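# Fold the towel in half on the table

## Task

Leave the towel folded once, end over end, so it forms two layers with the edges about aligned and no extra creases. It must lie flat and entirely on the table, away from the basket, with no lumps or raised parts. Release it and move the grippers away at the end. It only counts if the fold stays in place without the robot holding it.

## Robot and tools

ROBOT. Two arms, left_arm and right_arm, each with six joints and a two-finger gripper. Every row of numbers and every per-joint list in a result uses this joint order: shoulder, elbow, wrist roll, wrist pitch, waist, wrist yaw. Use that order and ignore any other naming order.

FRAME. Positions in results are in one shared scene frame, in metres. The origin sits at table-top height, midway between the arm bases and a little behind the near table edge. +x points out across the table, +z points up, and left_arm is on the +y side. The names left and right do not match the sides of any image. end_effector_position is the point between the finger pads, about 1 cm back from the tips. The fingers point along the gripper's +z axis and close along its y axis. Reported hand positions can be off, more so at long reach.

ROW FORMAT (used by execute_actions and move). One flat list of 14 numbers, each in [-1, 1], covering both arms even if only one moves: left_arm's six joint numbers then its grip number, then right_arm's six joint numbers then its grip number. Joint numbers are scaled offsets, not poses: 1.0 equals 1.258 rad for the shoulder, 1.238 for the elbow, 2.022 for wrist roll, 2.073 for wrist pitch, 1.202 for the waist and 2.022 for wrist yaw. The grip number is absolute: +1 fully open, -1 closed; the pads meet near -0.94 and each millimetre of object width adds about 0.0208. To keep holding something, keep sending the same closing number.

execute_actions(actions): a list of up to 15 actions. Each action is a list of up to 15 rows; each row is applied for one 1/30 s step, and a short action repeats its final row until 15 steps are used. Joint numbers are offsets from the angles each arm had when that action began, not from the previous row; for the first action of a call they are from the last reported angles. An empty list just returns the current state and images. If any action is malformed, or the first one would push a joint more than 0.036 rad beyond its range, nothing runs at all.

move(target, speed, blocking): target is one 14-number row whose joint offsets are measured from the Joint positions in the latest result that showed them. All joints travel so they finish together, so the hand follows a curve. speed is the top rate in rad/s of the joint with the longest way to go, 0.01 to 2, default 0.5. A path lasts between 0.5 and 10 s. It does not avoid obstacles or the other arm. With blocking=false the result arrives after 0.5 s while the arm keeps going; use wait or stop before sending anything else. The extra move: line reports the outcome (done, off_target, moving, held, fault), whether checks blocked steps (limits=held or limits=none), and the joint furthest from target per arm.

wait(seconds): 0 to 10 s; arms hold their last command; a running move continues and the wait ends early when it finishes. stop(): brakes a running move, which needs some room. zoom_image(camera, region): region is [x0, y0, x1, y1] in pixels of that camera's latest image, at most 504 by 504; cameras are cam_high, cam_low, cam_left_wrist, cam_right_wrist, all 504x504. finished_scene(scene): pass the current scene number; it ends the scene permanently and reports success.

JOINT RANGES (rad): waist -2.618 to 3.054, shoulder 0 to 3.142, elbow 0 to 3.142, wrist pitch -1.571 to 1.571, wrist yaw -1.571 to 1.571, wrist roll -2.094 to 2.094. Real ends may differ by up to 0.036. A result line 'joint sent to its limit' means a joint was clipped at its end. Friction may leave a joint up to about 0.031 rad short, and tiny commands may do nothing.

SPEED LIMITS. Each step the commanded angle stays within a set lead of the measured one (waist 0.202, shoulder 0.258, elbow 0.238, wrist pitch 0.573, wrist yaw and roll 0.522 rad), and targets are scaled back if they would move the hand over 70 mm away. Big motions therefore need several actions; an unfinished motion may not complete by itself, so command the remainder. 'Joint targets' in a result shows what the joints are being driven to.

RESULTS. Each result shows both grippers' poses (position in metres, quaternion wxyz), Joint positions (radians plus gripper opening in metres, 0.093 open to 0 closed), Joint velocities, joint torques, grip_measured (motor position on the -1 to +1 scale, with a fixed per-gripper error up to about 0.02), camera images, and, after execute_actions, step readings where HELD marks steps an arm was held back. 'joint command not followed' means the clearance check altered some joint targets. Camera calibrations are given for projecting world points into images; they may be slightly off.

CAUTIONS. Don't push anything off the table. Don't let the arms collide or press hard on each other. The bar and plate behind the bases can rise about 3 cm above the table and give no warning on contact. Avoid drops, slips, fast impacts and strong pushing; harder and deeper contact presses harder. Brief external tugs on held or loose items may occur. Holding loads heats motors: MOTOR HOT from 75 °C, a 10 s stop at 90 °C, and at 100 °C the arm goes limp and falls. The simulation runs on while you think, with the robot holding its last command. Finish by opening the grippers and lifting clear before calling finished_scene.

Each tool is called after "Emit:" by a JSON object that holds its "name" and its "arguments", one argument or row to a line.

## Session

Emit:
{"name": "execute_actions", "arguments": {
  "actions": []
}}

Scene clock: 0.00 s.
left_arm: end_effector_position=(+0.1220, -0.1733, +0.0562) grip_measured=+0.985 end_effector_quat_wxyz=(+0.282, +0.383, +0.870, -0.134) | right_arm: end_effector_position=(+0.2456, -0.3347, +0.0542) grip_measured=+0.986 end_effector_quat_wxyz=(+0.247, +0.135, +0.959, -0.031)
Joint names: [shoulder, elbow, wrist roll, wrist pitch, waist, wrist yaw]
Joint positions: left_arm=[ 2.229  1.614 -0.53  -0.455 -1.431 -0.334  0.092] | right_arm=[ 1.041  0.468  0.372 -0.513  0.161  0.234  0.093]
Joint velocities: left_arm=[-0.002 -0.007 -0.081 -0.066 -0.002 -0.051 -0.   ] | right_arm=[-0.002 -0.002  0.022 -0.007  0.012 -0.022 -0.   ]
Joint torques (N m, as the arm reports them, + toward a larger angle): no reading
Motor temperatures (°C, as the motors report them): left_arm=[40 37 27 41 29 27] | right_arm=[47 38 28 41 29 27]
Joint targets: left_arm=[2.229 1.614 -0.530 -0.455 -1.431 -0.334] | right_arm=[1.041 0.468 0.372 -0.513 0.161 0.234]
camera_calibration (this result's frames):
cam_left_wrist: T_world_to_cam=[[-0.743414, -0.668068, 0.0319476, -0.0303588], [-0.658771, 0.723142, -0.207571, 0.258819], [0.115569, -0.175358, -0.977698, 0.0893105], [0, 0, 0, 1]] pos_world=[0.137612, -0.191783, 0.142012]
cam_right_wrist: T_world_to_cam=[[-0.285188, -0.958244, -0.020911, -0.250758], [-0.953788, 0.285881, -0.0925234, 0.379089], [0.094638, -0.0064419, -0.995491, 0.107659], [0, 0, 0, 1]] pos_world=[0.279869, -0.347968, 0.137005]

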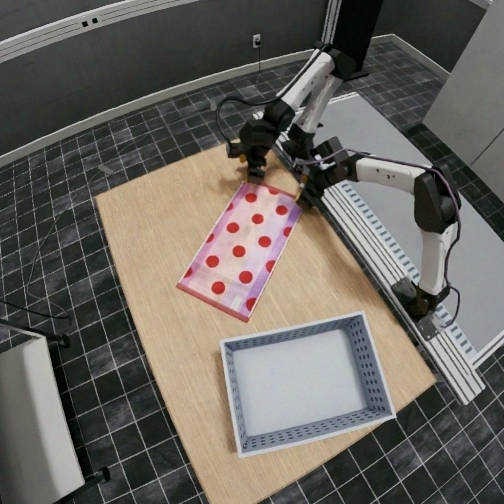

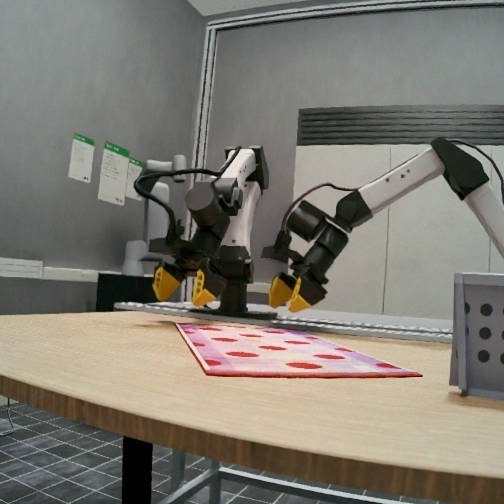

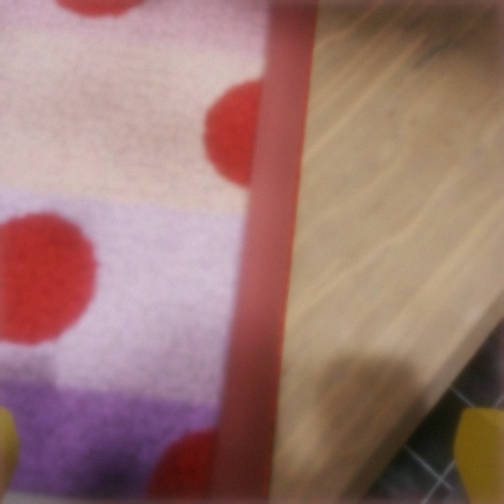

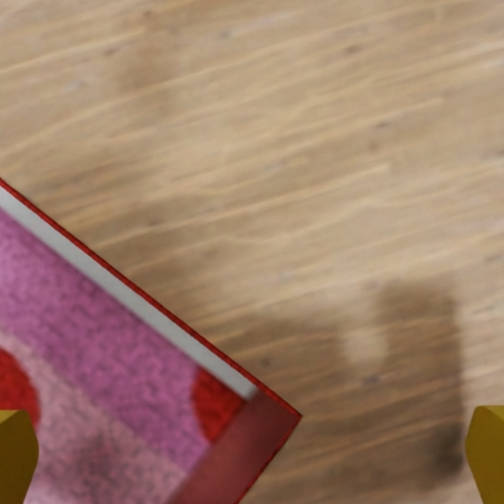

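Emit:
{"name": "zoom_image", "arguments": {
  "camera": "cam_high",
  "region": [150,150,350,350]
}}

Region (150, 150, 350, 350) of cam_high's 504x504 image, scaled by 2.520, with more detail than that image has.

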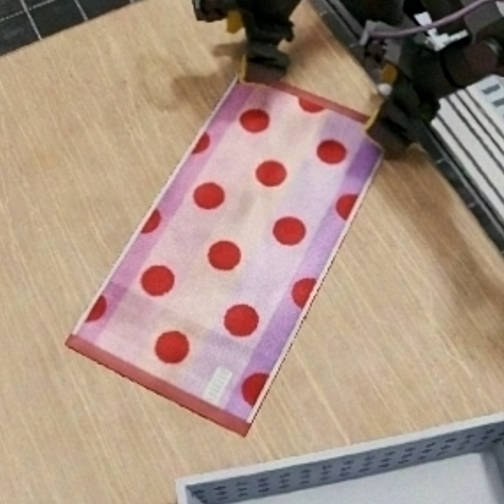

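Emit:
{"name": "move", "arguments": {
  "target": [-0.04,-0.08,0,0,0.03,0,0.1,0.02,0,0,0,0.11,0,0.1]
}}

Scene clock: 120.77 s.
left_arm: end_effector_position=(+0.1341, -0.1489, +0.0483) grip_measured=+0.102 end_effector_quat_wxyz=(+0.273, +0.375, +0.879, -0.114) | right_arm: end_effector_position=(+0.2433, -0.3066, +0.0527) grip_measured=+0.103 end_effector_quat_wxyz=(+0.245, +0.077, +0.966, -0.017)
Joint names: [shoulder, elbow, wrist roll, wrist pitch, waist, wrist yaw]
Joint positions: left_arm=[ 2.186  1.531 -0.53  -0.455 -1.402 -0.334  0.05 ] | right_arm=[ 1.053  0.468  0.372 -0.513  0.28   0.235  0.05 ]
Joint velocities: left_arm=[ 0.022 -0.012 -0.007  0.022 -0.007 -0.051  0.001] | right_arm=[ 0.002 -0.012 -0.022 -0.037  0.012  0.022 -0.001]
Joint torques (N m, as the arm reports them, + toward a larger angle): left_arm=[-15.58   7.22   0.03   1.38   0.75  -0.26] | right_arm=[-1.49  6.81 -0.04  1.2   1.06  0.27]
Motor temperatures (°C, as the motors report them): left_arm=[59 43 27 41 29 27] | right_arm=[43 42 28 40 29 27]
Joint targets: left_arm=[2.179 1.515 -0.530 -0.454 -1.395 -0.334] | right_arm=[1.066 0.468 0.372 -0.513 0.293 0.234]
move: done; limits=none; left_arm: farthest joint: the elbow, 0.016 radians from its target (0.099 radians at the start); right_arm: farthest joint: the shoulder, 0.014 radians from its target (0.025 radians at the start)
camera_calibration (this result's frames):
cam_left_wrist: T_world_to_cam=[[-0.723224, -0.690541, 0.0100232, -0.00979175], [-0.6812, 0.710902, -0.174886, 0.247113], [0.11364, -0.133309, -0.984538, 0.0913752], [0, 0, 0, 1]] pos_world=[0.150868, -0.170253, 0.133277]
cam_right_wrist: T_world_to_cam=[[-0.169499, -0.98535, -0.0188591, -0.261039], [-0.981614, 0.170499, -0.0858129, 0.339739], [0.0877712, 0.0039671, -0.996133, 0.111526], [0, 0, 0, 1]] pos_world=[0.279457, -0.315582, 0.135325]

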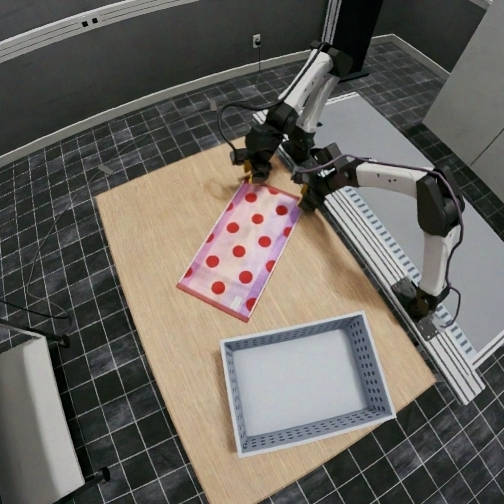

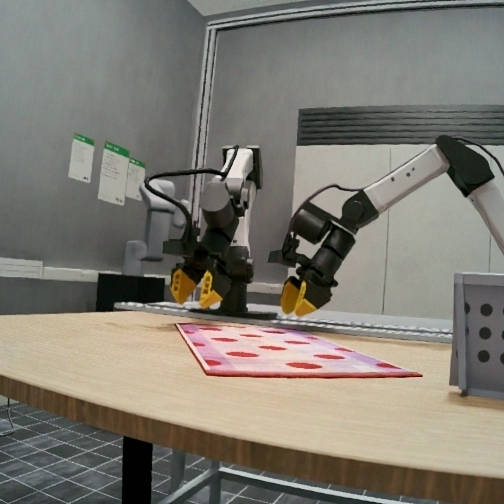

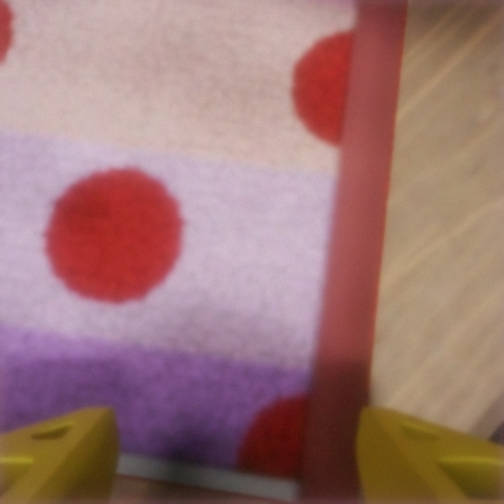

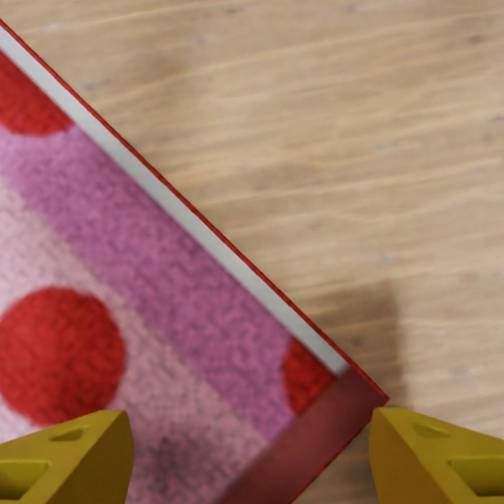

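Emit:
{"name": "move", "arguments": {
  "target": [0.035,0,0,0,0.03,0,0.1,0.06,0,0,0,0.045,0,0.1],
  "speed": 0.2
}}

Scene clock: 133.00 s.
left_arm: end_effector_position=(+0.1479, -0.1431, +0.0363) grip_measured=+0.102 end_effector_quat_wxyz=(+0.268, +0.365, +0.886, -0.100) | right_arm: end_effector_position=(+0.2374, -0.2980, +0.0399) grip_measured=+0.103 end_effector_quat_wxyz=(+0.218, +0.054, +0.974, -0.022)
Joint names: [shoulder, elbow, wrist roll, wrist pitch, waist, wrist yaw]
Joint positions: left_arm=[ 2.21   1.531 -0.53  -0.455 -1.373 -0.334  0.05 ] | right_arm=[ 1.115  0.468  0.372 -0.513  0.32   0.235  0.05 ]
Joint velocities: left_arm=[-0.002 -0.017 -0.037 -0.022 -0.002 -0.037 -0.001] | right_arm=[ 0.012 -0.017 -0.022 -0.022 -0.007  0.022  0.001]
Joint torques (N m, as the arm reports them, + toward a larger angle): left_arm=[-13.2    8.95   0.03   1.4    0.99  -0.27] | right_arm=[-1.85  6.56 -0.04  1.09  1.11  0.28]
Motor temperatures (°C, as the motors report them): left_arm=[59 42 27 41 29 27] | right_arm=[43 42 28 40 29 27]
Joint targets: left_arm=[2.230 1.531 -0.530 -0.455 -1.366 -0.334] | right_arm=[1.128 0.468 0.372 -0.513 0.334 0.235]
move: done; limits=none; left_arm: farthest joint: the shoulder, 0.020 radians from its target (0.044 radians at the start); right_arm: farthest joint: the waist, 0.014 radians from its target (0.054 radians at the start)
camera_calibration (this result's frames):
cam_left_wrist: T_world_to_cam=[[-0.703123, -0.711062, -0.00295247, -0.00116405], [-0.7022, 0.695001, -0.154556, 0.250356], [0.111951, -0.106599, -0.98798, 0.0829815], [0, 0, 0, 1]] pos_world=[0.165692, -0.16598, 0.120675]
cam_right_wrist: T_world_to_cam=[[-0.127325, -0.991837, 0.00684179, -0.266786], [-0.991404, 0.127054, -0.0312319, 0.318535], [0.0301077, -0.0107596, -0.999489, 0.108692], [0, 0, 0, 1]] pos_world=[0.278556, -0.30391, 0.12041]

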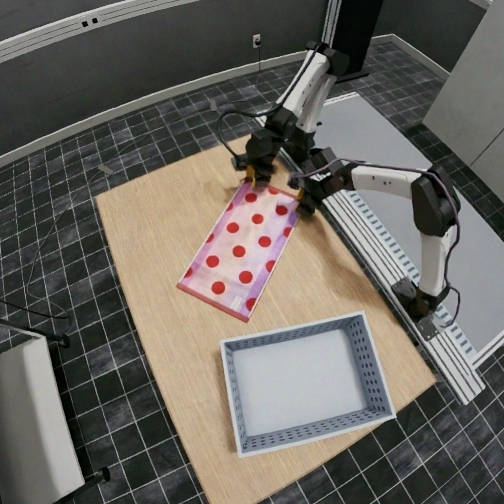

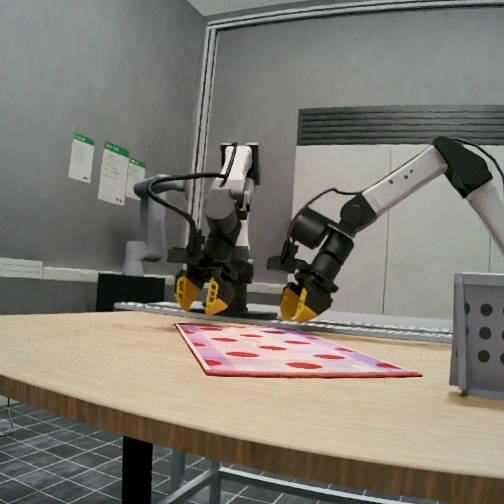

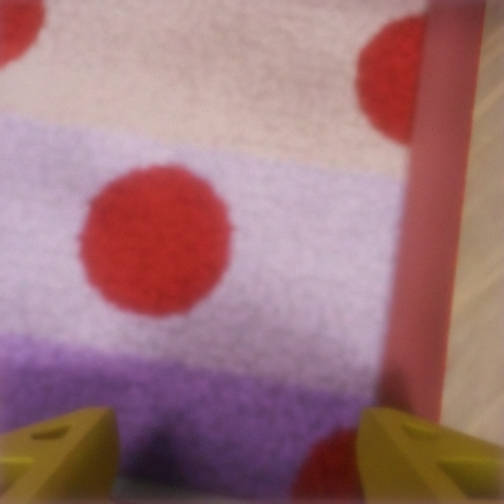

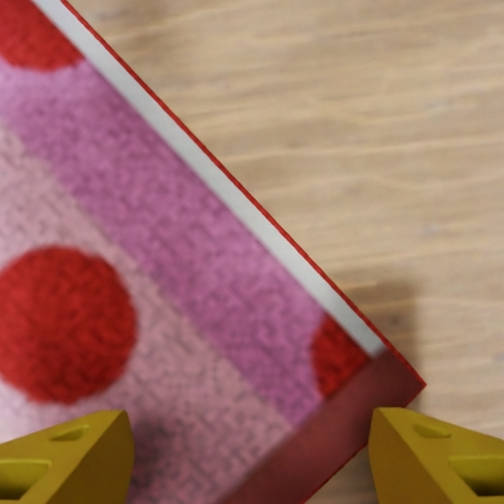

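Emit:
{"name": "move", "arguments": {
  "target": [0.03,0,0,0,0,0,0.1,0.085,0.045,0,0,0,0,0.1],
  "speed": 0.2
}}

Scene clock: 143.60 s.
left_arm: end_effector_position=(+0.1476, -0.1416, +0.0281) grip_measured=+0.102 end_effector_quat_wxyz=(+0.264, +0.367, +0.887, -0.093) | right_arm: end_effector_position=(+0.2380, -0.2973, +0.0289) grip_measured=+0.103 end_effector_quat_wxyz=(+0.187, +0.050, +0.980, -0.033)
Joint names: [shoulder, elbow, wrist roll, wrist pitch, waist, wrist yaw]
Joint positions: left_arm=[ 2.227  1.531 -0.53  -0.455 -1.373 -0.334  0.05 ] | right_arm=[ 1.208  0.496  0.372 -0.513  0.32   0.235  0.05 ]
Joint velocities: left_arm=[-0.002  0.012  0.081 -0.037  0.012 -0.051  0.001] | right_arm=[-0.007 -0.007 -0.081  0.007 -0.007  0.037 -0.   ]
Joint torques (N m, as the arm reports them, + toward a larger angle): left_arm=[-13.24   8.54   0.04   1.29   0.17  -0.25] | right_arm=[-2.37  8.35 -0.04  1.   -0.19  0.28]
Motor temperatures (°C, as the motors report them): left_arm=[58 42 27 40 29 27] | right_arm=[43 42 28 39 29 27]
Joint targets: left_arm=[2.248 1.531 -0.530 -0.455 -1.373 -0.334] | right_arm=[1.222 0.524 0.372 -0.513 0.320 0.235]
move: off_target (left_arm, right_arm); limits=none; left_arm: farthest joint: the shoulder, 0.021 radians from its target (0.038 radians at the start); right_arm: farthest joint: the elbow, 0.027 radians from its target (0.055 radians at the start)
camera_calibration (this result's frames):
cam_left_wrist: T_world_to_cam=[[-0.703118, -0.710961, -0.0126309, -0.0000281639], [-0.702663, 0.697415, -0.140983, 0.247927], [0.109042, -0.090252, -0.989932, 0.0778708], [0, 0, 0, 1]] pos_world=[0.165698, -0.1659, 0.11204]
cam_right_wrist: T_world_to_cam=[[-0.12322, -0.991751, 0.0353111, -0.267715], [-0.991837, 0.124251, 0.0286484, 0.316265], [-0.0327995, -0.0314928, -0.998966, 0.106482], [0, 0, 0, 1]] pos_world=[0.284188, -0.301449, 0.106765]

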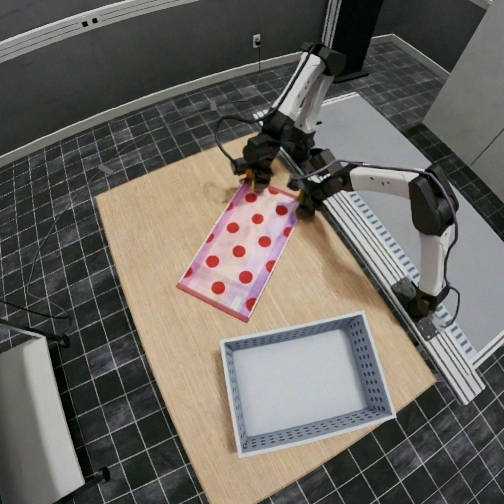

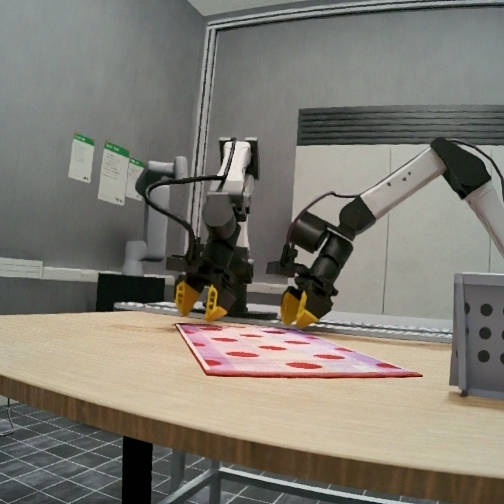

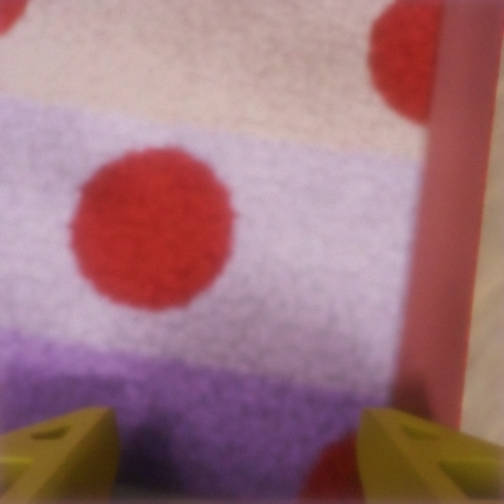

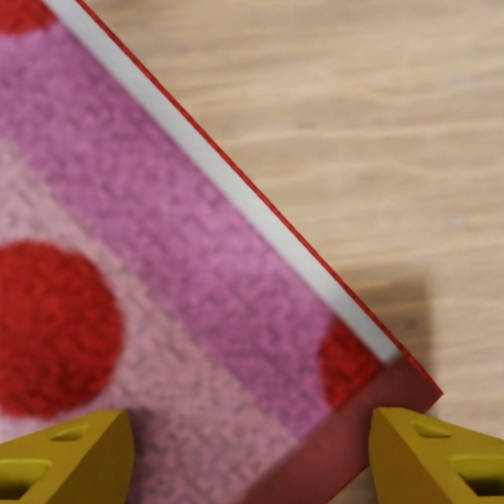

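Emit:
{"name": "execute_actions", "arguments": {
  "actions": [
    [[0.045,0,0,0,0,0,0.1,0.06,0,0,0,0,0,0.1]],
    [[0,0,0,0,0,0,0,0,0,0,0,0,0,0],[0,0,0,0,0,0,-0.1,0,0,0,0,0,0,-0.1],[0,0,0,0,0,0,-0.2,0,0,0,0,0,0,-0.2],[0,0,0,0,0,0,-0.3,0,0,0,0,0,0,-0.3],[0,0,0,0,0,0,-0.4,0,0,0,0,0,0,-0.4],[0,0,0,0,0,0,-0.5,0,0,0,0,0,0,-0.5],[0,0,0,0,0,0,-0.6,0,0,0,0,0,0,-0.6],[0,0,0,0,0,0,-0.7,0,0,0,0,0,0,-0.7],[0,0,0,0,0,0,-0.8,0,0,0,0,0,0,-0.8],[0,0,0,0,0,0,-0.9,0,0,0,0,0,0,-0.9],[0,0,0,0,0,0,-1,0,0,0,0,0,0,-1]],
    [[-0.02,0,0,0,0,0,-1,-0.03,0,0,0,0,0,-1]],
    [[-0.1,0,0,0,0,0,-1,-0.1,0.04,0,0,0,0,-1]]
  ]
}}

Scene clock: 158.20 s.
left_arm: end_effector_position=(+0.1495, -0.1532, +0.1050) grip_measured=-1.000 end_effector_quat_wxyz=(+0.306, +0.345, +0.873, -0.161) | right_arm: end_effector_position=(+0.2551, -0.2912, +0.0557) grip_measured=-1.000 end_effector_quat_wxyz=(+0.238, +0.056, +0.970, -0.009)
Joint names: [shoulder, elbow, wrist roll, wrist pitch, waist, wrist yaw]
Joint positions: left_arm=[ 2.077  1.533 -0.531 -0.44  -1.373 -0.334  0.   ] | right_arm=[ 1.134  0.528  0.372 -0.505  0.32   0.225  0.   ]
Joint velocities: left_arm=[ 0.002 -0.002  0.022  0.037 -0.002  0.022  0.   ] | right_arm=[ 0.027 -0.017  0.037 -0.007  0.007 -0.007  0.   ]
Joint torques (N m, as the arm reports them, + toward a larger angle): left_arm=[-12.37   8.98   0.05   1.61   0.15  -0.24] | right_arm=[-4.5   8.15 -0.04  1.24 -0.18  0.28]
Motor temperatures (°C, as the motors report them): left_arm=[57 43 27 40 29 27] | right_arm=[42 43 28 39 29 27]
Joint targets: left_arm=[2.096 1.531 -0.531 -0.441 -1.373 -0.335] | right_arm=[1.122 0.546 0.372 -0.500 0.320 0.226]
Step readings (joint positions; steps 1 to 15: 1st action; 16 to 30: 2nd action; 31 to 45: 3rd action; 46 to 60: 4th action):
0: left_arm=[2.227 1.531 -0.530 -0.455 -1.373 -0.334] | right_arm=[1.208 0.496 0.372 -0.513 0.320 0.235]
1: left_arm=[2.230 1.531 -0.530 -0.455 -1.373 -0.334] | right_arm=[1.216 0.496 0.372 -0.513 0.320 0.235]
2: left_arm=[2.234 1.531 -0.530 -0.452 -1.373 -0.334] | right_arm=[1.233 0.496 0.372 -0.510 0.320 0.235]
4: left_arm=[2.247 1.531 -0.531 -0.451 -1.373 -0.335] | right_arm=[1.264 0.496 0.372 -0.511 0.320 0.235]
8: left_arm=[2.249 1.531 -0.531 -0.442 -1.373 -0.335] | right_arm=[1.266 0.496 0.372 -0.505 0.320 0.235]
15: left_arm=[2.249 1.531 -0.531 -0.442 -1.373 -0.335] | right_arm=[1.266 0.496 0.372 -0.505 0.320 0.235]
16: left_arm=[2.247 1.531 -0.531 -0.441 -1.373 -0.335] | right_arm=[1.266 0.496 0.372 -0.505 0.320 0.235]
17: left_arm=[2.246 1.531 -0.531 -0.441 -1.373 -0.335] | right_arm=[1.266 0.496 0.372 -0.503 0.320 0.231]
19: left_arm=[2.245 1.531 -0.531 -0.441 -1.373 -0.335] | right_arm=[1.266 0.496 0.372 -0.500 0.320 0.225]
23: left_arm=[2.245 1.531 -0.531 -0.441 -1.373 -0.335] | right_arm=[1.266 0.496 0.372 -0.500 0.320 0.224]
30: left_arm=[2.245 1.531 -0.531 -0.440 -1.373 -0.335] | right_arm=[1.266 0.496 0.372 -0.500 0.320 0.226]
31: left_arm=[2.243 1.531 -0.531 -0.440 -1.373 -0.335] | right_arm=[1.264 0.496 0.372 -0.500 0.320 0.226]
32: left_arm=[2.240 1.531 -0.531 -0.441 -1.373 -0.335] | right_arm=[1.259 0.496 0.372 -0.500 0.320 0.226]
34: left_arm=[2.232 1.531 -0.531 -0.441 -1.373 -0.335] | right_arm=[1.250 0.496 0.372 -0.500 0.320 0.226]
38: left_arm=[2.222 1.531 -0.531 -0.441 -1.373 -0.335] | right_arm=[1.248 0.496 0.372 -0.500 0.320 0.226]
45: left_arm=[2.222 1.531 -0.531 -0.441 -1.373 -0.335] | right_arm=[1.248 0.496 0.372 -0.500 0.320 0.226]
46: left_arm=[2.211 1.530 -0.531 -0.442 -1.373 -0.334] | right_arm=[1.235 0.497 0.372 -0.502 0.320 0.226]
47: left_arm=[2.192 1.523 -0.531 -0.453 -1.373 -0.334] | right_arm=[1.205 0.497 0.372 -0.509 0.320 0.225]
49: left_arm=[2.143 1.522 -0.531 -0.460 -1.373 -0.334] | right_arm=[1.153 0.510 0.372 -0.509 0.320 0.225]
53: left_arm=[2.077 1.531 -0.531 -0.444 -1.373 -0.334] | right_arm=[1.134 0.528 0.372 -0.504 0.320 0.225]
60: Joint positions above
camera_calibration (this result's frames):
cam_left_wrist: T_world_to_cam=[[-0.703775, -0.705423, 0.0841417, -0.0151776], [-0.697033, 0.662763, -0.273659, 0.275934], [0.13728, -0.251244, -0.958139, 0.120484], [0, 0, 0, 1]] pos_world=[0.165114, -0.163315, 0.192229]
cam_right_wrist: T_world_to_cam=[[-0.125106, -0.991909, -0.0215662, -0.256891], [-0.989473, 0.126333, -0.070585, 0.337279], [0.0727384, 0.0125086, -0.997273, 0.119792], [0, 0, 0, 1]] pos_world=[0.292877, -0.298921, 0.137732]

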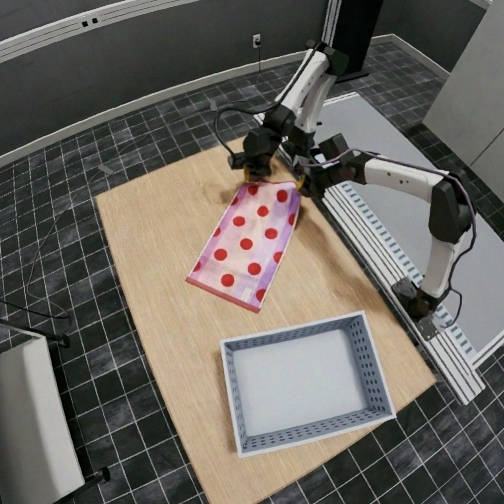

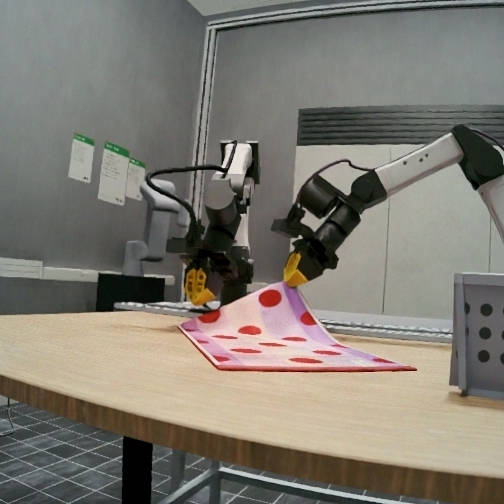

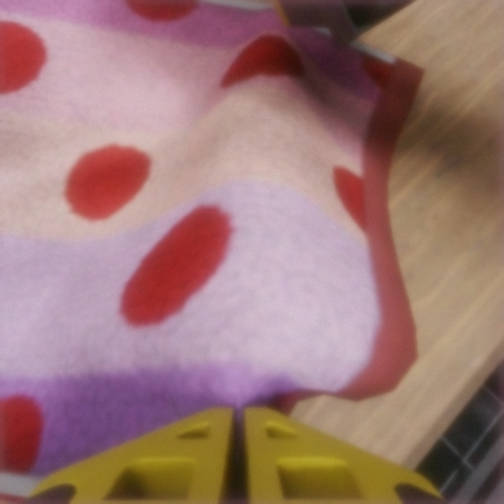

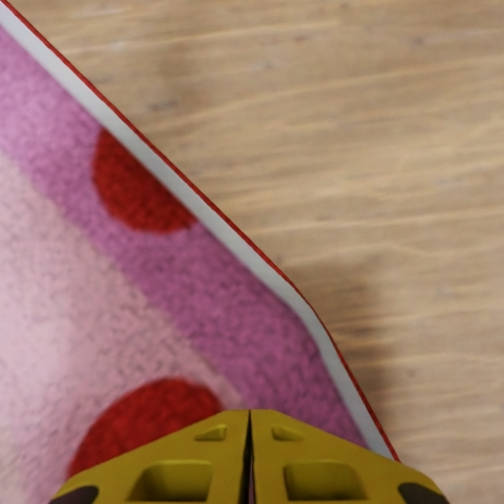

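Emit:
{"name": "move", "arguments": {
  "target": [0.07,0,0,0,0,0,-1,-0.03,0,0,0,0,0,0.1],
  "speed": 0.3
}}

Scene clock: 168.30 s.
left_arm: end_effector_position=(+0.1491, -0.1501, +0.0681) grip_measured=-1.000 end_effector_quat_wxyz=(+0.287, +0.355, +0.880, -0.130) | right_arm: end_effector_position=(+0.2564, -0.2910, +0.0600) grip_measured=+0.097 end_effector_quat_wxyz=(+0.246, +0.057, +0.968, -0.006)
Joint names: [shoulder, elbow, wrist roll, wrist pitch, waist, wrist yaw]
Joint positions: left_arm=[ 2.15   1.533 -0.531 -0.443 -1.373 -0.334  0.   ] | right_arm=[ 1.116  0.528  0.372 -0.505  0.32   0.225  0.05 ]
Joint velocities: left_arm=[-0.017 -0.002 -0.022  0.037 -0.007 -0.037  0.   ] | right_arm=[-0.002 -0.002  0.022  0.022  0.002  0.051  0.   ]
Joint torques (N m, as the arm reports them, + toward a larger angle): left_arm=[-13.51   8.93   0.05   1.49   0.17  -0.21] | right_arm=[-5.05  6.81 -0.04  1.2  -0.19  0.27]
Motor temperatures (°C, as the motors report them): left_arm=[56 43 27 40 29 27] | right_arm=[42 43 28 39 29 27]
Joint targets: left_arm=[2.165 1.533 -0.531 -0.440 -1.373 -0.334] | right_arm=[1.096 0.528 0.372 -0.505 0.320 0.225]
move: done; limits=none; left_arm: farthest joint: the shoulder, 0.015 radians from its target (0.088 radians at the start); right_arm: farthest joint: the shoulder, 0.019 radians from its target (0.038 radians at the start)
camera_calibration (this result's frames):
cam_left_wrist: T_world_to_cam=[[-0.702814, -0.710227, 0.0403705, -0.00811368], [-0.700418, 0.680954, -0.213812, 0.262648], [0.124365, -0.178546, -0.97604, 0.100068], [0, 0, 0, 1]] pos_world=[0.165816, -0.166747, 0.154155]
cam_right_wrist: T_world_to_cam=[[-0.125434, -0.991661, -0.0295806, -0.255805], [-0.987972, 0.127574, -0.0873831, 0.339735], [0.0904281, 0.018264, -0.995735, 0.121022], [0, 0, 0, 1]] pos_world=[0.292618, -0.299223, 0.142626]

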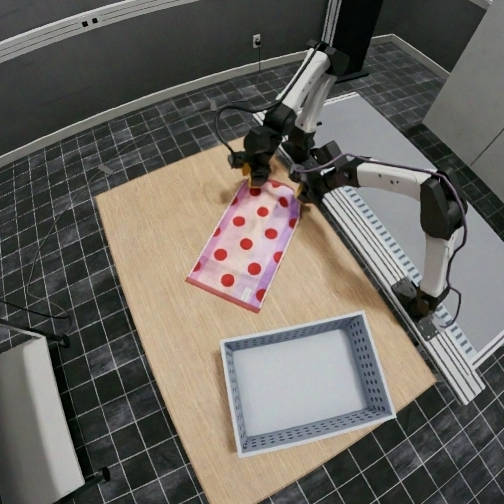

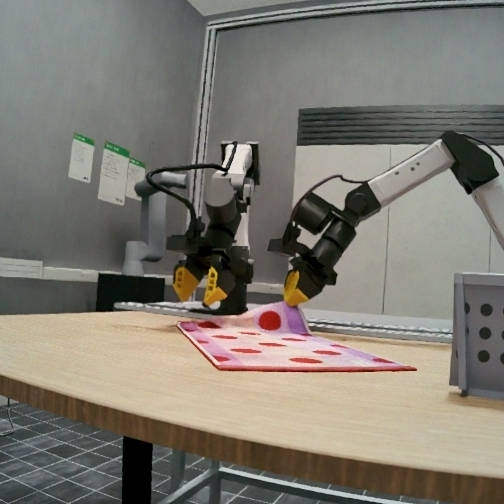

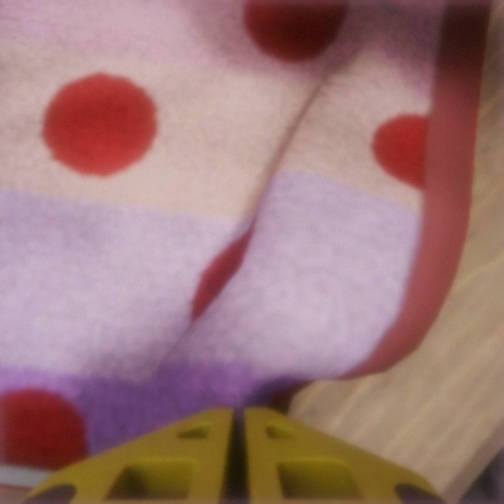

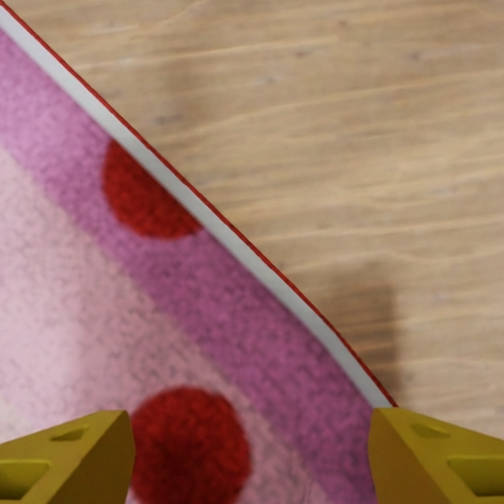

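Emit:
{"name": "move", "arguments": {
  "target": [0,0,0,0,0,0,-1,-0.05,-0.07,0,0,0,0,0.1],
  "speed": 0.3
}}

Scene clock: 177.20 s.
left_arm: end_effector_position=(+0.1491, -0.1501, +0.0681) grip_measured=-1.000 end_effector_quat_wxyz=(+0.287, +0.355, +0.880, -0.130) | right_arm: end_effector_position=(+0.2386, -0.2961, +0.0457) grip_measured=+0.097 end_effector_quat_wxyz=(+0.234, +0.056, +0.971, -0.011)
Joint names: [shoulder, elbow, wrist roll, wrist pitch, waist, wrist yaw]
Joint positions: left_arm=[ 2.15   1.533 -0.531 -0.443 -1.373 -0.334  0.   ] | right_arm=[ 1.072  0.457  0.372 -0.505  0.32   0.225  0.05 ]
Joint velocities: left_arm=[-0.012 -0.007  0.022 -0.007 -0.007  0.022  0.   ] | right_arm=[ 0.007 -0.022  0.037  0.037 -0.012  0.007 -0.001]
Joint torques (N m, as the arm reports them, + toward a larger angle): left_arm=[-14.79   8.9    0.05   1.49   0.16  -0.24] | right_arm=[-4.59  5.47 -0.04  1.16 -0.18  0.27]
Motor temperatures (°C, as the motors report them): left_arm=[56 43 27 40 29 27] | right_arm=[43 43 28 39 29 27]
Joint targets: left_arm=[2.150 1.533 -0.531 -0.443 -1.373 -0.334] | right_arm=[1.053 0.441 0.372 -0.505 0.320 0.225]
move: done; limits=none; left_arm: farthest joint: the waist, 0.000 radians from its target (0.000 radians at the start); right_arm: farthest joint: the shoulder, 0.019 radians from its target (0.062 radians at the start)
camera_calibration (this result's frames):
cam_left_wrist: T_world_to_cam=[[-0.702814, -0.710227, 0.0403705, -0.00811368], [-0.700418, 0.680954, -0.213812, 0.262648], [0.124365, -0.178546, -0.97604, 0.100068], [0, 0, 0, 1]] pos_world=[0.165816, -0.166747, 0.154155]
cam_right_wrist: T_world_to_cam=[[-0.124912, -0.992005, -0.0179696, -0.264357], [-0.99005, 0.125808, -0.0630326, 0.320514], [0.0647893, 0.00991729, -0.99785, 0.112225], [0, 0, 0, 1]] pos_world=[0.277032, -0.303679, 0.127436]

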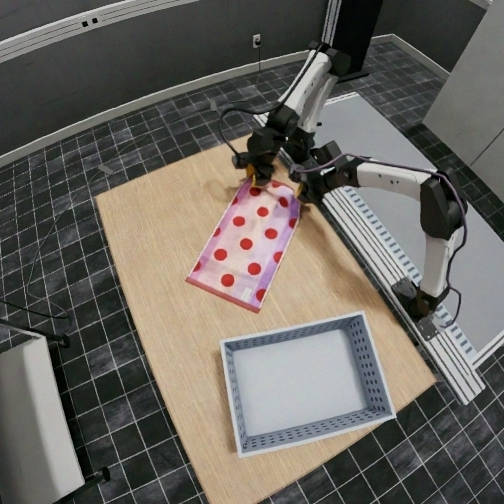

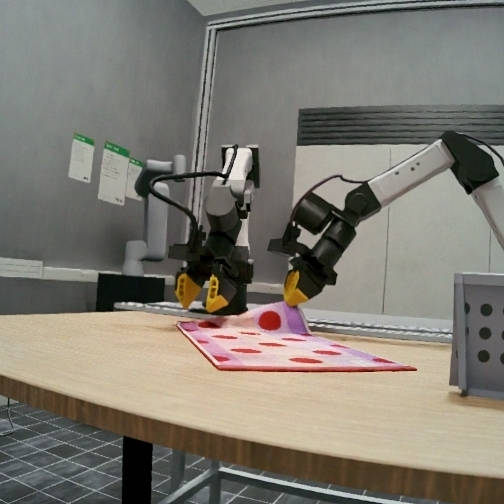

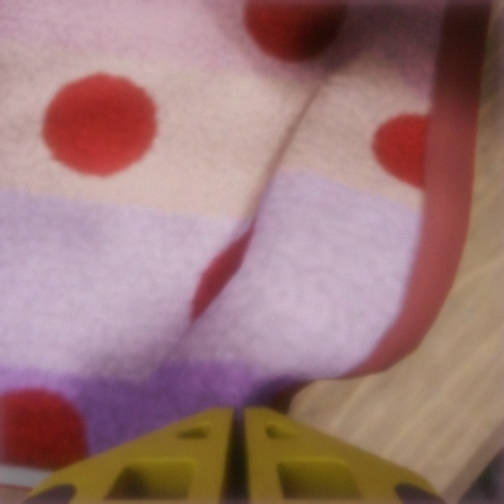

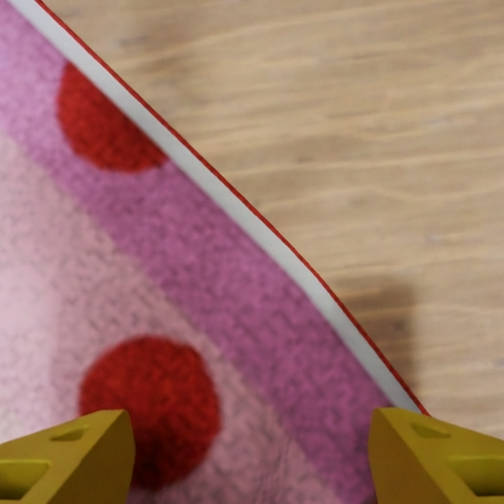

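Emit:
{"name": "move", "arguments": {
  "target": [0,0,0,0,0,0,-1,-0.03,-0.06,0,0,-0.125,0,0.1],
  "speed": 0.3
}}

Scene clock: 194.27 s.
left_arm: end_effector_position=(+0.1491, -0.1501, +0.0681) grip_measured=-1.000 end_effector_quat_wxyz=(+0.287, +0.355, +0.880, -0.130) | right_arm: end_effector_position=(+0.2253, -0.3311, +0.0296) grip_measured=+0.097 end_effector_quat_wxyz=(+0.213, +0.121, +0.969, -0.034)
Joint names: [shoulder, elbow, wrist roll, wrist pitch, waist, wrist yaw]
Joint positions: left_arm=[ 2.15   1.533 -0.531 -0.443 -1.373 -0.334  0.   ] | right_arm=[ 1.054  0.401  0.372 -0.504  0.181  0.225  0.05 ]
Joint velocities: left_arm=[ 0.012  0.002 -0.051 -0.022 -0.007  0.051  0.   ] | right_arm=[-0.002 -0.012  0.007  0.007  0.007 -0.066 -0.001]
Joint torques (N m, as the arm reports them, + toward a larger angle): left_arm=[-14.8    8.95   0.04   1.47   0.19  -0.25] | right_arm=[-4.29  5.22 -0.03  1.11 -1.19  0.28]
Motor temperatures (°C, as the motors report them): left_arm=[57 43 27 40 29 27] | right_arm=[42 42 28 38 29 27]
Joint targets: left_arm=[2.150 1.533 -0.531 -0.443 -1.373 -0.334] | right_arm=[1.035 0.383 0.372 -0.504 0.170 0.225]
move: done; limits=none; left_arm: farthest joint: the waist, 0.000 radians from its target (0.000 radians at the start); right_arm: farthest joint: the shoulder, 0.020 radians from its target (0.038 radians at the start)
camera_calibration (this result's frames):
cam_left_wrist: T_world_to_cam=[[-0.702814, -0.710227, 0.0403705, -0.00811368], [-0.700418, 0.680954, -0.213812, 0.262648], [0.124365, -0.178546, -0.97604, 0.100068], [0, 0, 0, 1]] pos_world=[0.165816, -0.166747, 0.154155]
cam_right_wrist: T_world_to_cam=[[-0.260294, -0.965527, 0.00220158, -0.262305], [-0.965263, 0.260168, -0.0240889, 0.348432], [0.0226857, -0.0083953, -0.999707, 0.100869], [0, 0, 0, 1]] pos_world=[0.265763, -0.343067, 0.10981]

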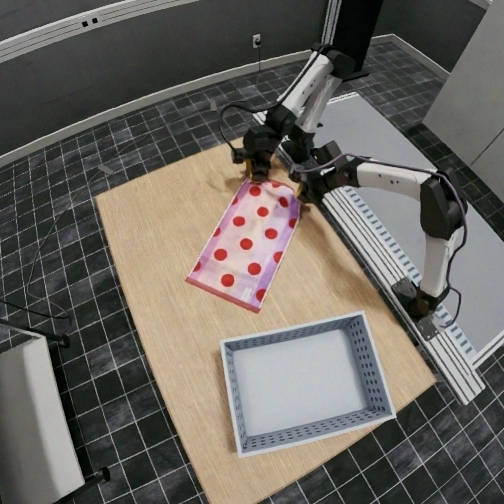

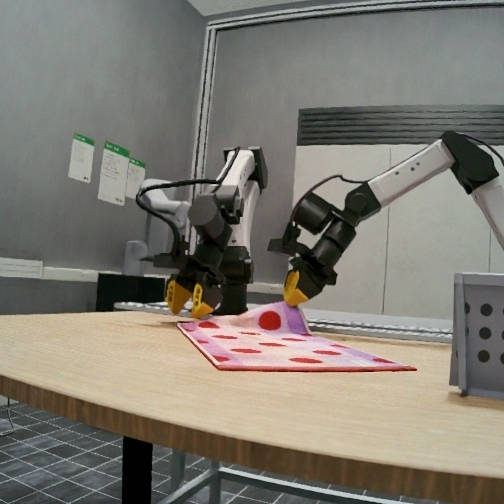

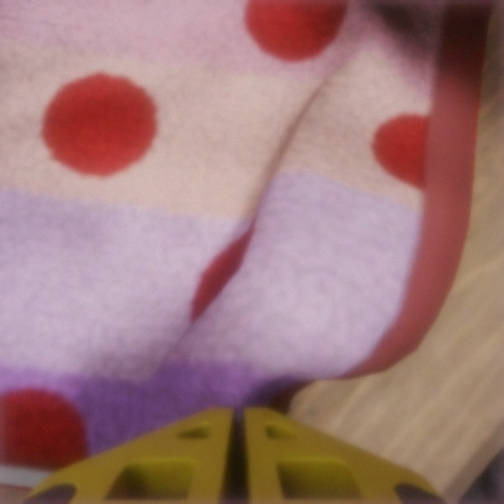

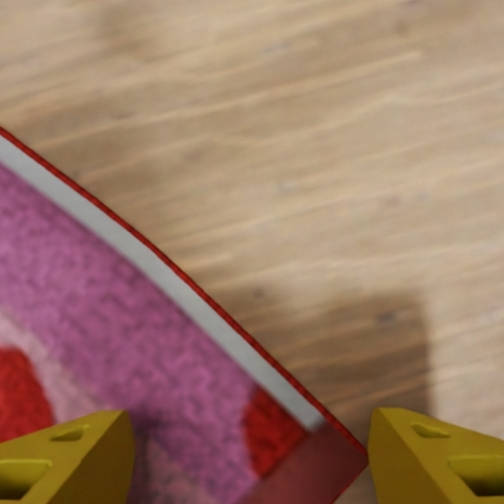

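Emit:
{"name": "execute_actions", "arguments": {
  "actions": [
    [[0,0,0,0,0,0,-1,-0.02,0,0,0,0.1,0,0.1]],
    [[0,0,0,0,0,0,-1,0,0,0,0,0,0,0.1]]
  ]
}}

Scene clock: 203.40 s.
left_arm: end_effector_position=(+0.1491, -0.1501, +0.0681) grip_measured=-1.000 end_effector_quat_wxyz=(+0.287, +0.355, +0.880, -0.130) | right_arm: end_effector_position=(+0.2238, -0.3077, +0.0305) grip_measured=+0.098 end_effector_quat_wxyz=(+0.216, +0.069, +0.974, -0.021)
Joint names: [shoulder, elbow, wrist roll, wrist pitch, waist, wrist yaw]
Joint positions: left_arm=[ 2.15   1.533 -0.531 -0.443 -1.373 -0.334  0.   ] | right_arm=[ 1.054  0.401  0.373 -0.505  0.288  0.226  0.05 ]
Joint velocities: left_arm=[ 0.007 -0.007  0.022  0.051  0.022 -0.051  0.   ] | right_arm=[-0.007  0.027 -0.007 -0.051 -0.002 -0.007 -0.001]
Joint torques (N m, as the arm reports them, + toward a larger angle): left_arm=[-14.78   8.95   0.05   1.48   0.18  -0.25] | right_arm=[-2.48  6.55 -0.04  1.1  -0.19  0.27]
Motor temperatures (°C, as the motors report them): left_arm=[58 43 27 40 29 27] | right_arm=[42 41 28 38 29 27]
Joint targets: left_arm=[2.150 1.533 -0.531 -0.443 -1.373 -0.334] | right_arm=[1.054 0.401 0.373 -0.505 0.288 0.226]
Step readings (joint positions; steps 1 to 15: 1st action; 16 to 30: 2nd action):
0: left_arm=[2.150 1.533 -0.531 -0.443 -1.373 -0.334] | right_arm=[1.054 0.401 0.372 -0.504 0.181 0.225]
1: left_arm=[2.150 1.533 -0.531 -0.443 -1.373 -0.334] | right_arm=[1.054 0.401 0.373 -0.505 0.198 0.232]
2: left_arm=[2.150 1.533 -0.531 -0.443 -1.373 -0.334] | right_arm=[1.054 0.401 0.373 -0.505 0.235 0.232]
4: left_arm=[2.150 1.533 -0.531 -0.443 -1.373 -0.334] | right_arm=[1.054 0.401 0.373 -0.505 0.280 0.226]
8: left_arm=[2.150 1.533 -0.531 -0.443 -1.373 -0.334] | right_arm=[1.054 0.401 0.373 -0.505 0.288 0.226]
15: left_arm=[2.150 1.533 -0.531 -0.443 -1.373 -0.334] | right_arm=[1.054 0.401 0.373 -0.505 0.288 0.226]
16: left_arm=[2.150 1.533 -0.531 -0.443 -1.373 -0.334] | right_arm=[1.054 0.401 0.373 -0.505 0.288 0.226]
17: left_arm=[2.150 1.533 -0.531 -0.443 -1.373 -0.334] | right_arm=[1.054 0.401 0.373 -0.505 0.288 0.226]
19: left_arm=[2.150 1.533 -0.531 -0.443 -1.373 -0.334] | right_arm=[1.054 0.401 0.373 -0.505 0.288 0.226]
23: left_arm=[2.150 1.533 -0.531 -0.443 -1.373 -0.334] | right_arm=[1.054 0.401 0.373 -0.505 0.288 0.226]
30: Joint positions above
camera_calibration (this result's frames):
cam_left_wrist: T_world_to_cam=[[-0.702814, -0.710227, 0.0403705, -0.00811368], [-0.700418, 0.680954, -0.213812, 0.262648], [0.124365, -0.178546, -0.97604, 0.100068], [0, 0, 0, 1]] pos_world=[0.165816, -0.166747, 0.154155]
cam_right_wrist: T_world_to_cam=[[-0.156186, -0.987728, -0.000581902, -0.270149], [-0.987355, 0.156143, -0.0273819, 0.313982], [0.0271367, -0.00370211, -0.999625, 0.102428], [0, 0, 0, 1]] pos_world=[0.265039, -0.315481, 0.11083]

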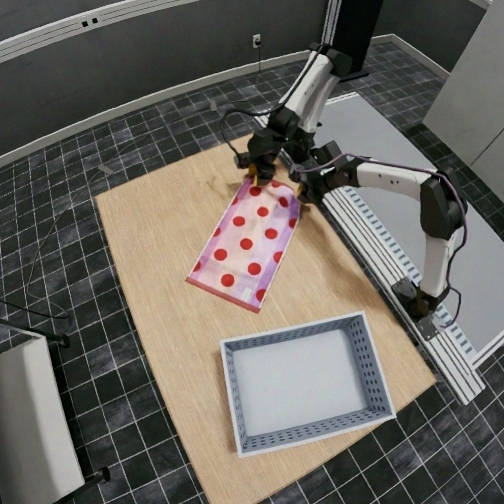

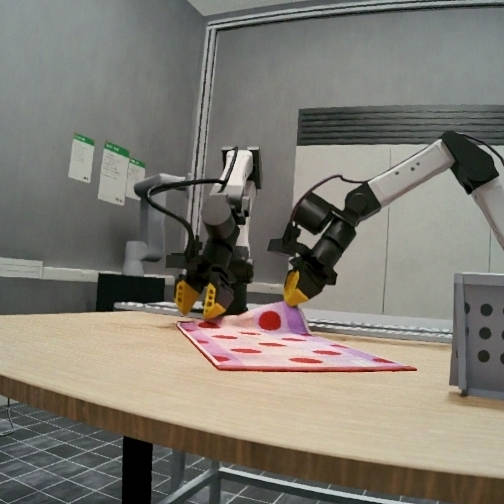

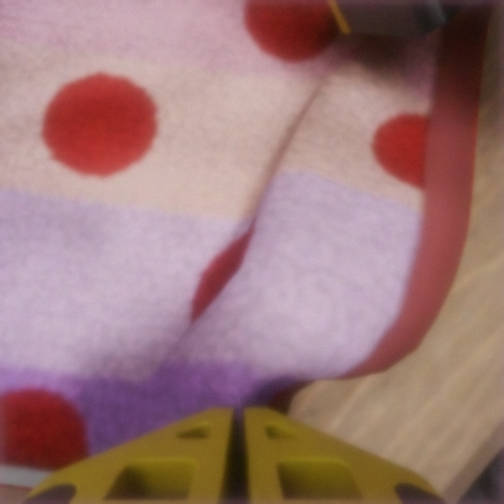

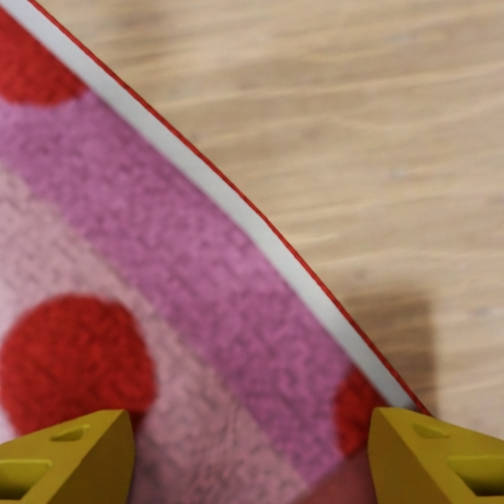

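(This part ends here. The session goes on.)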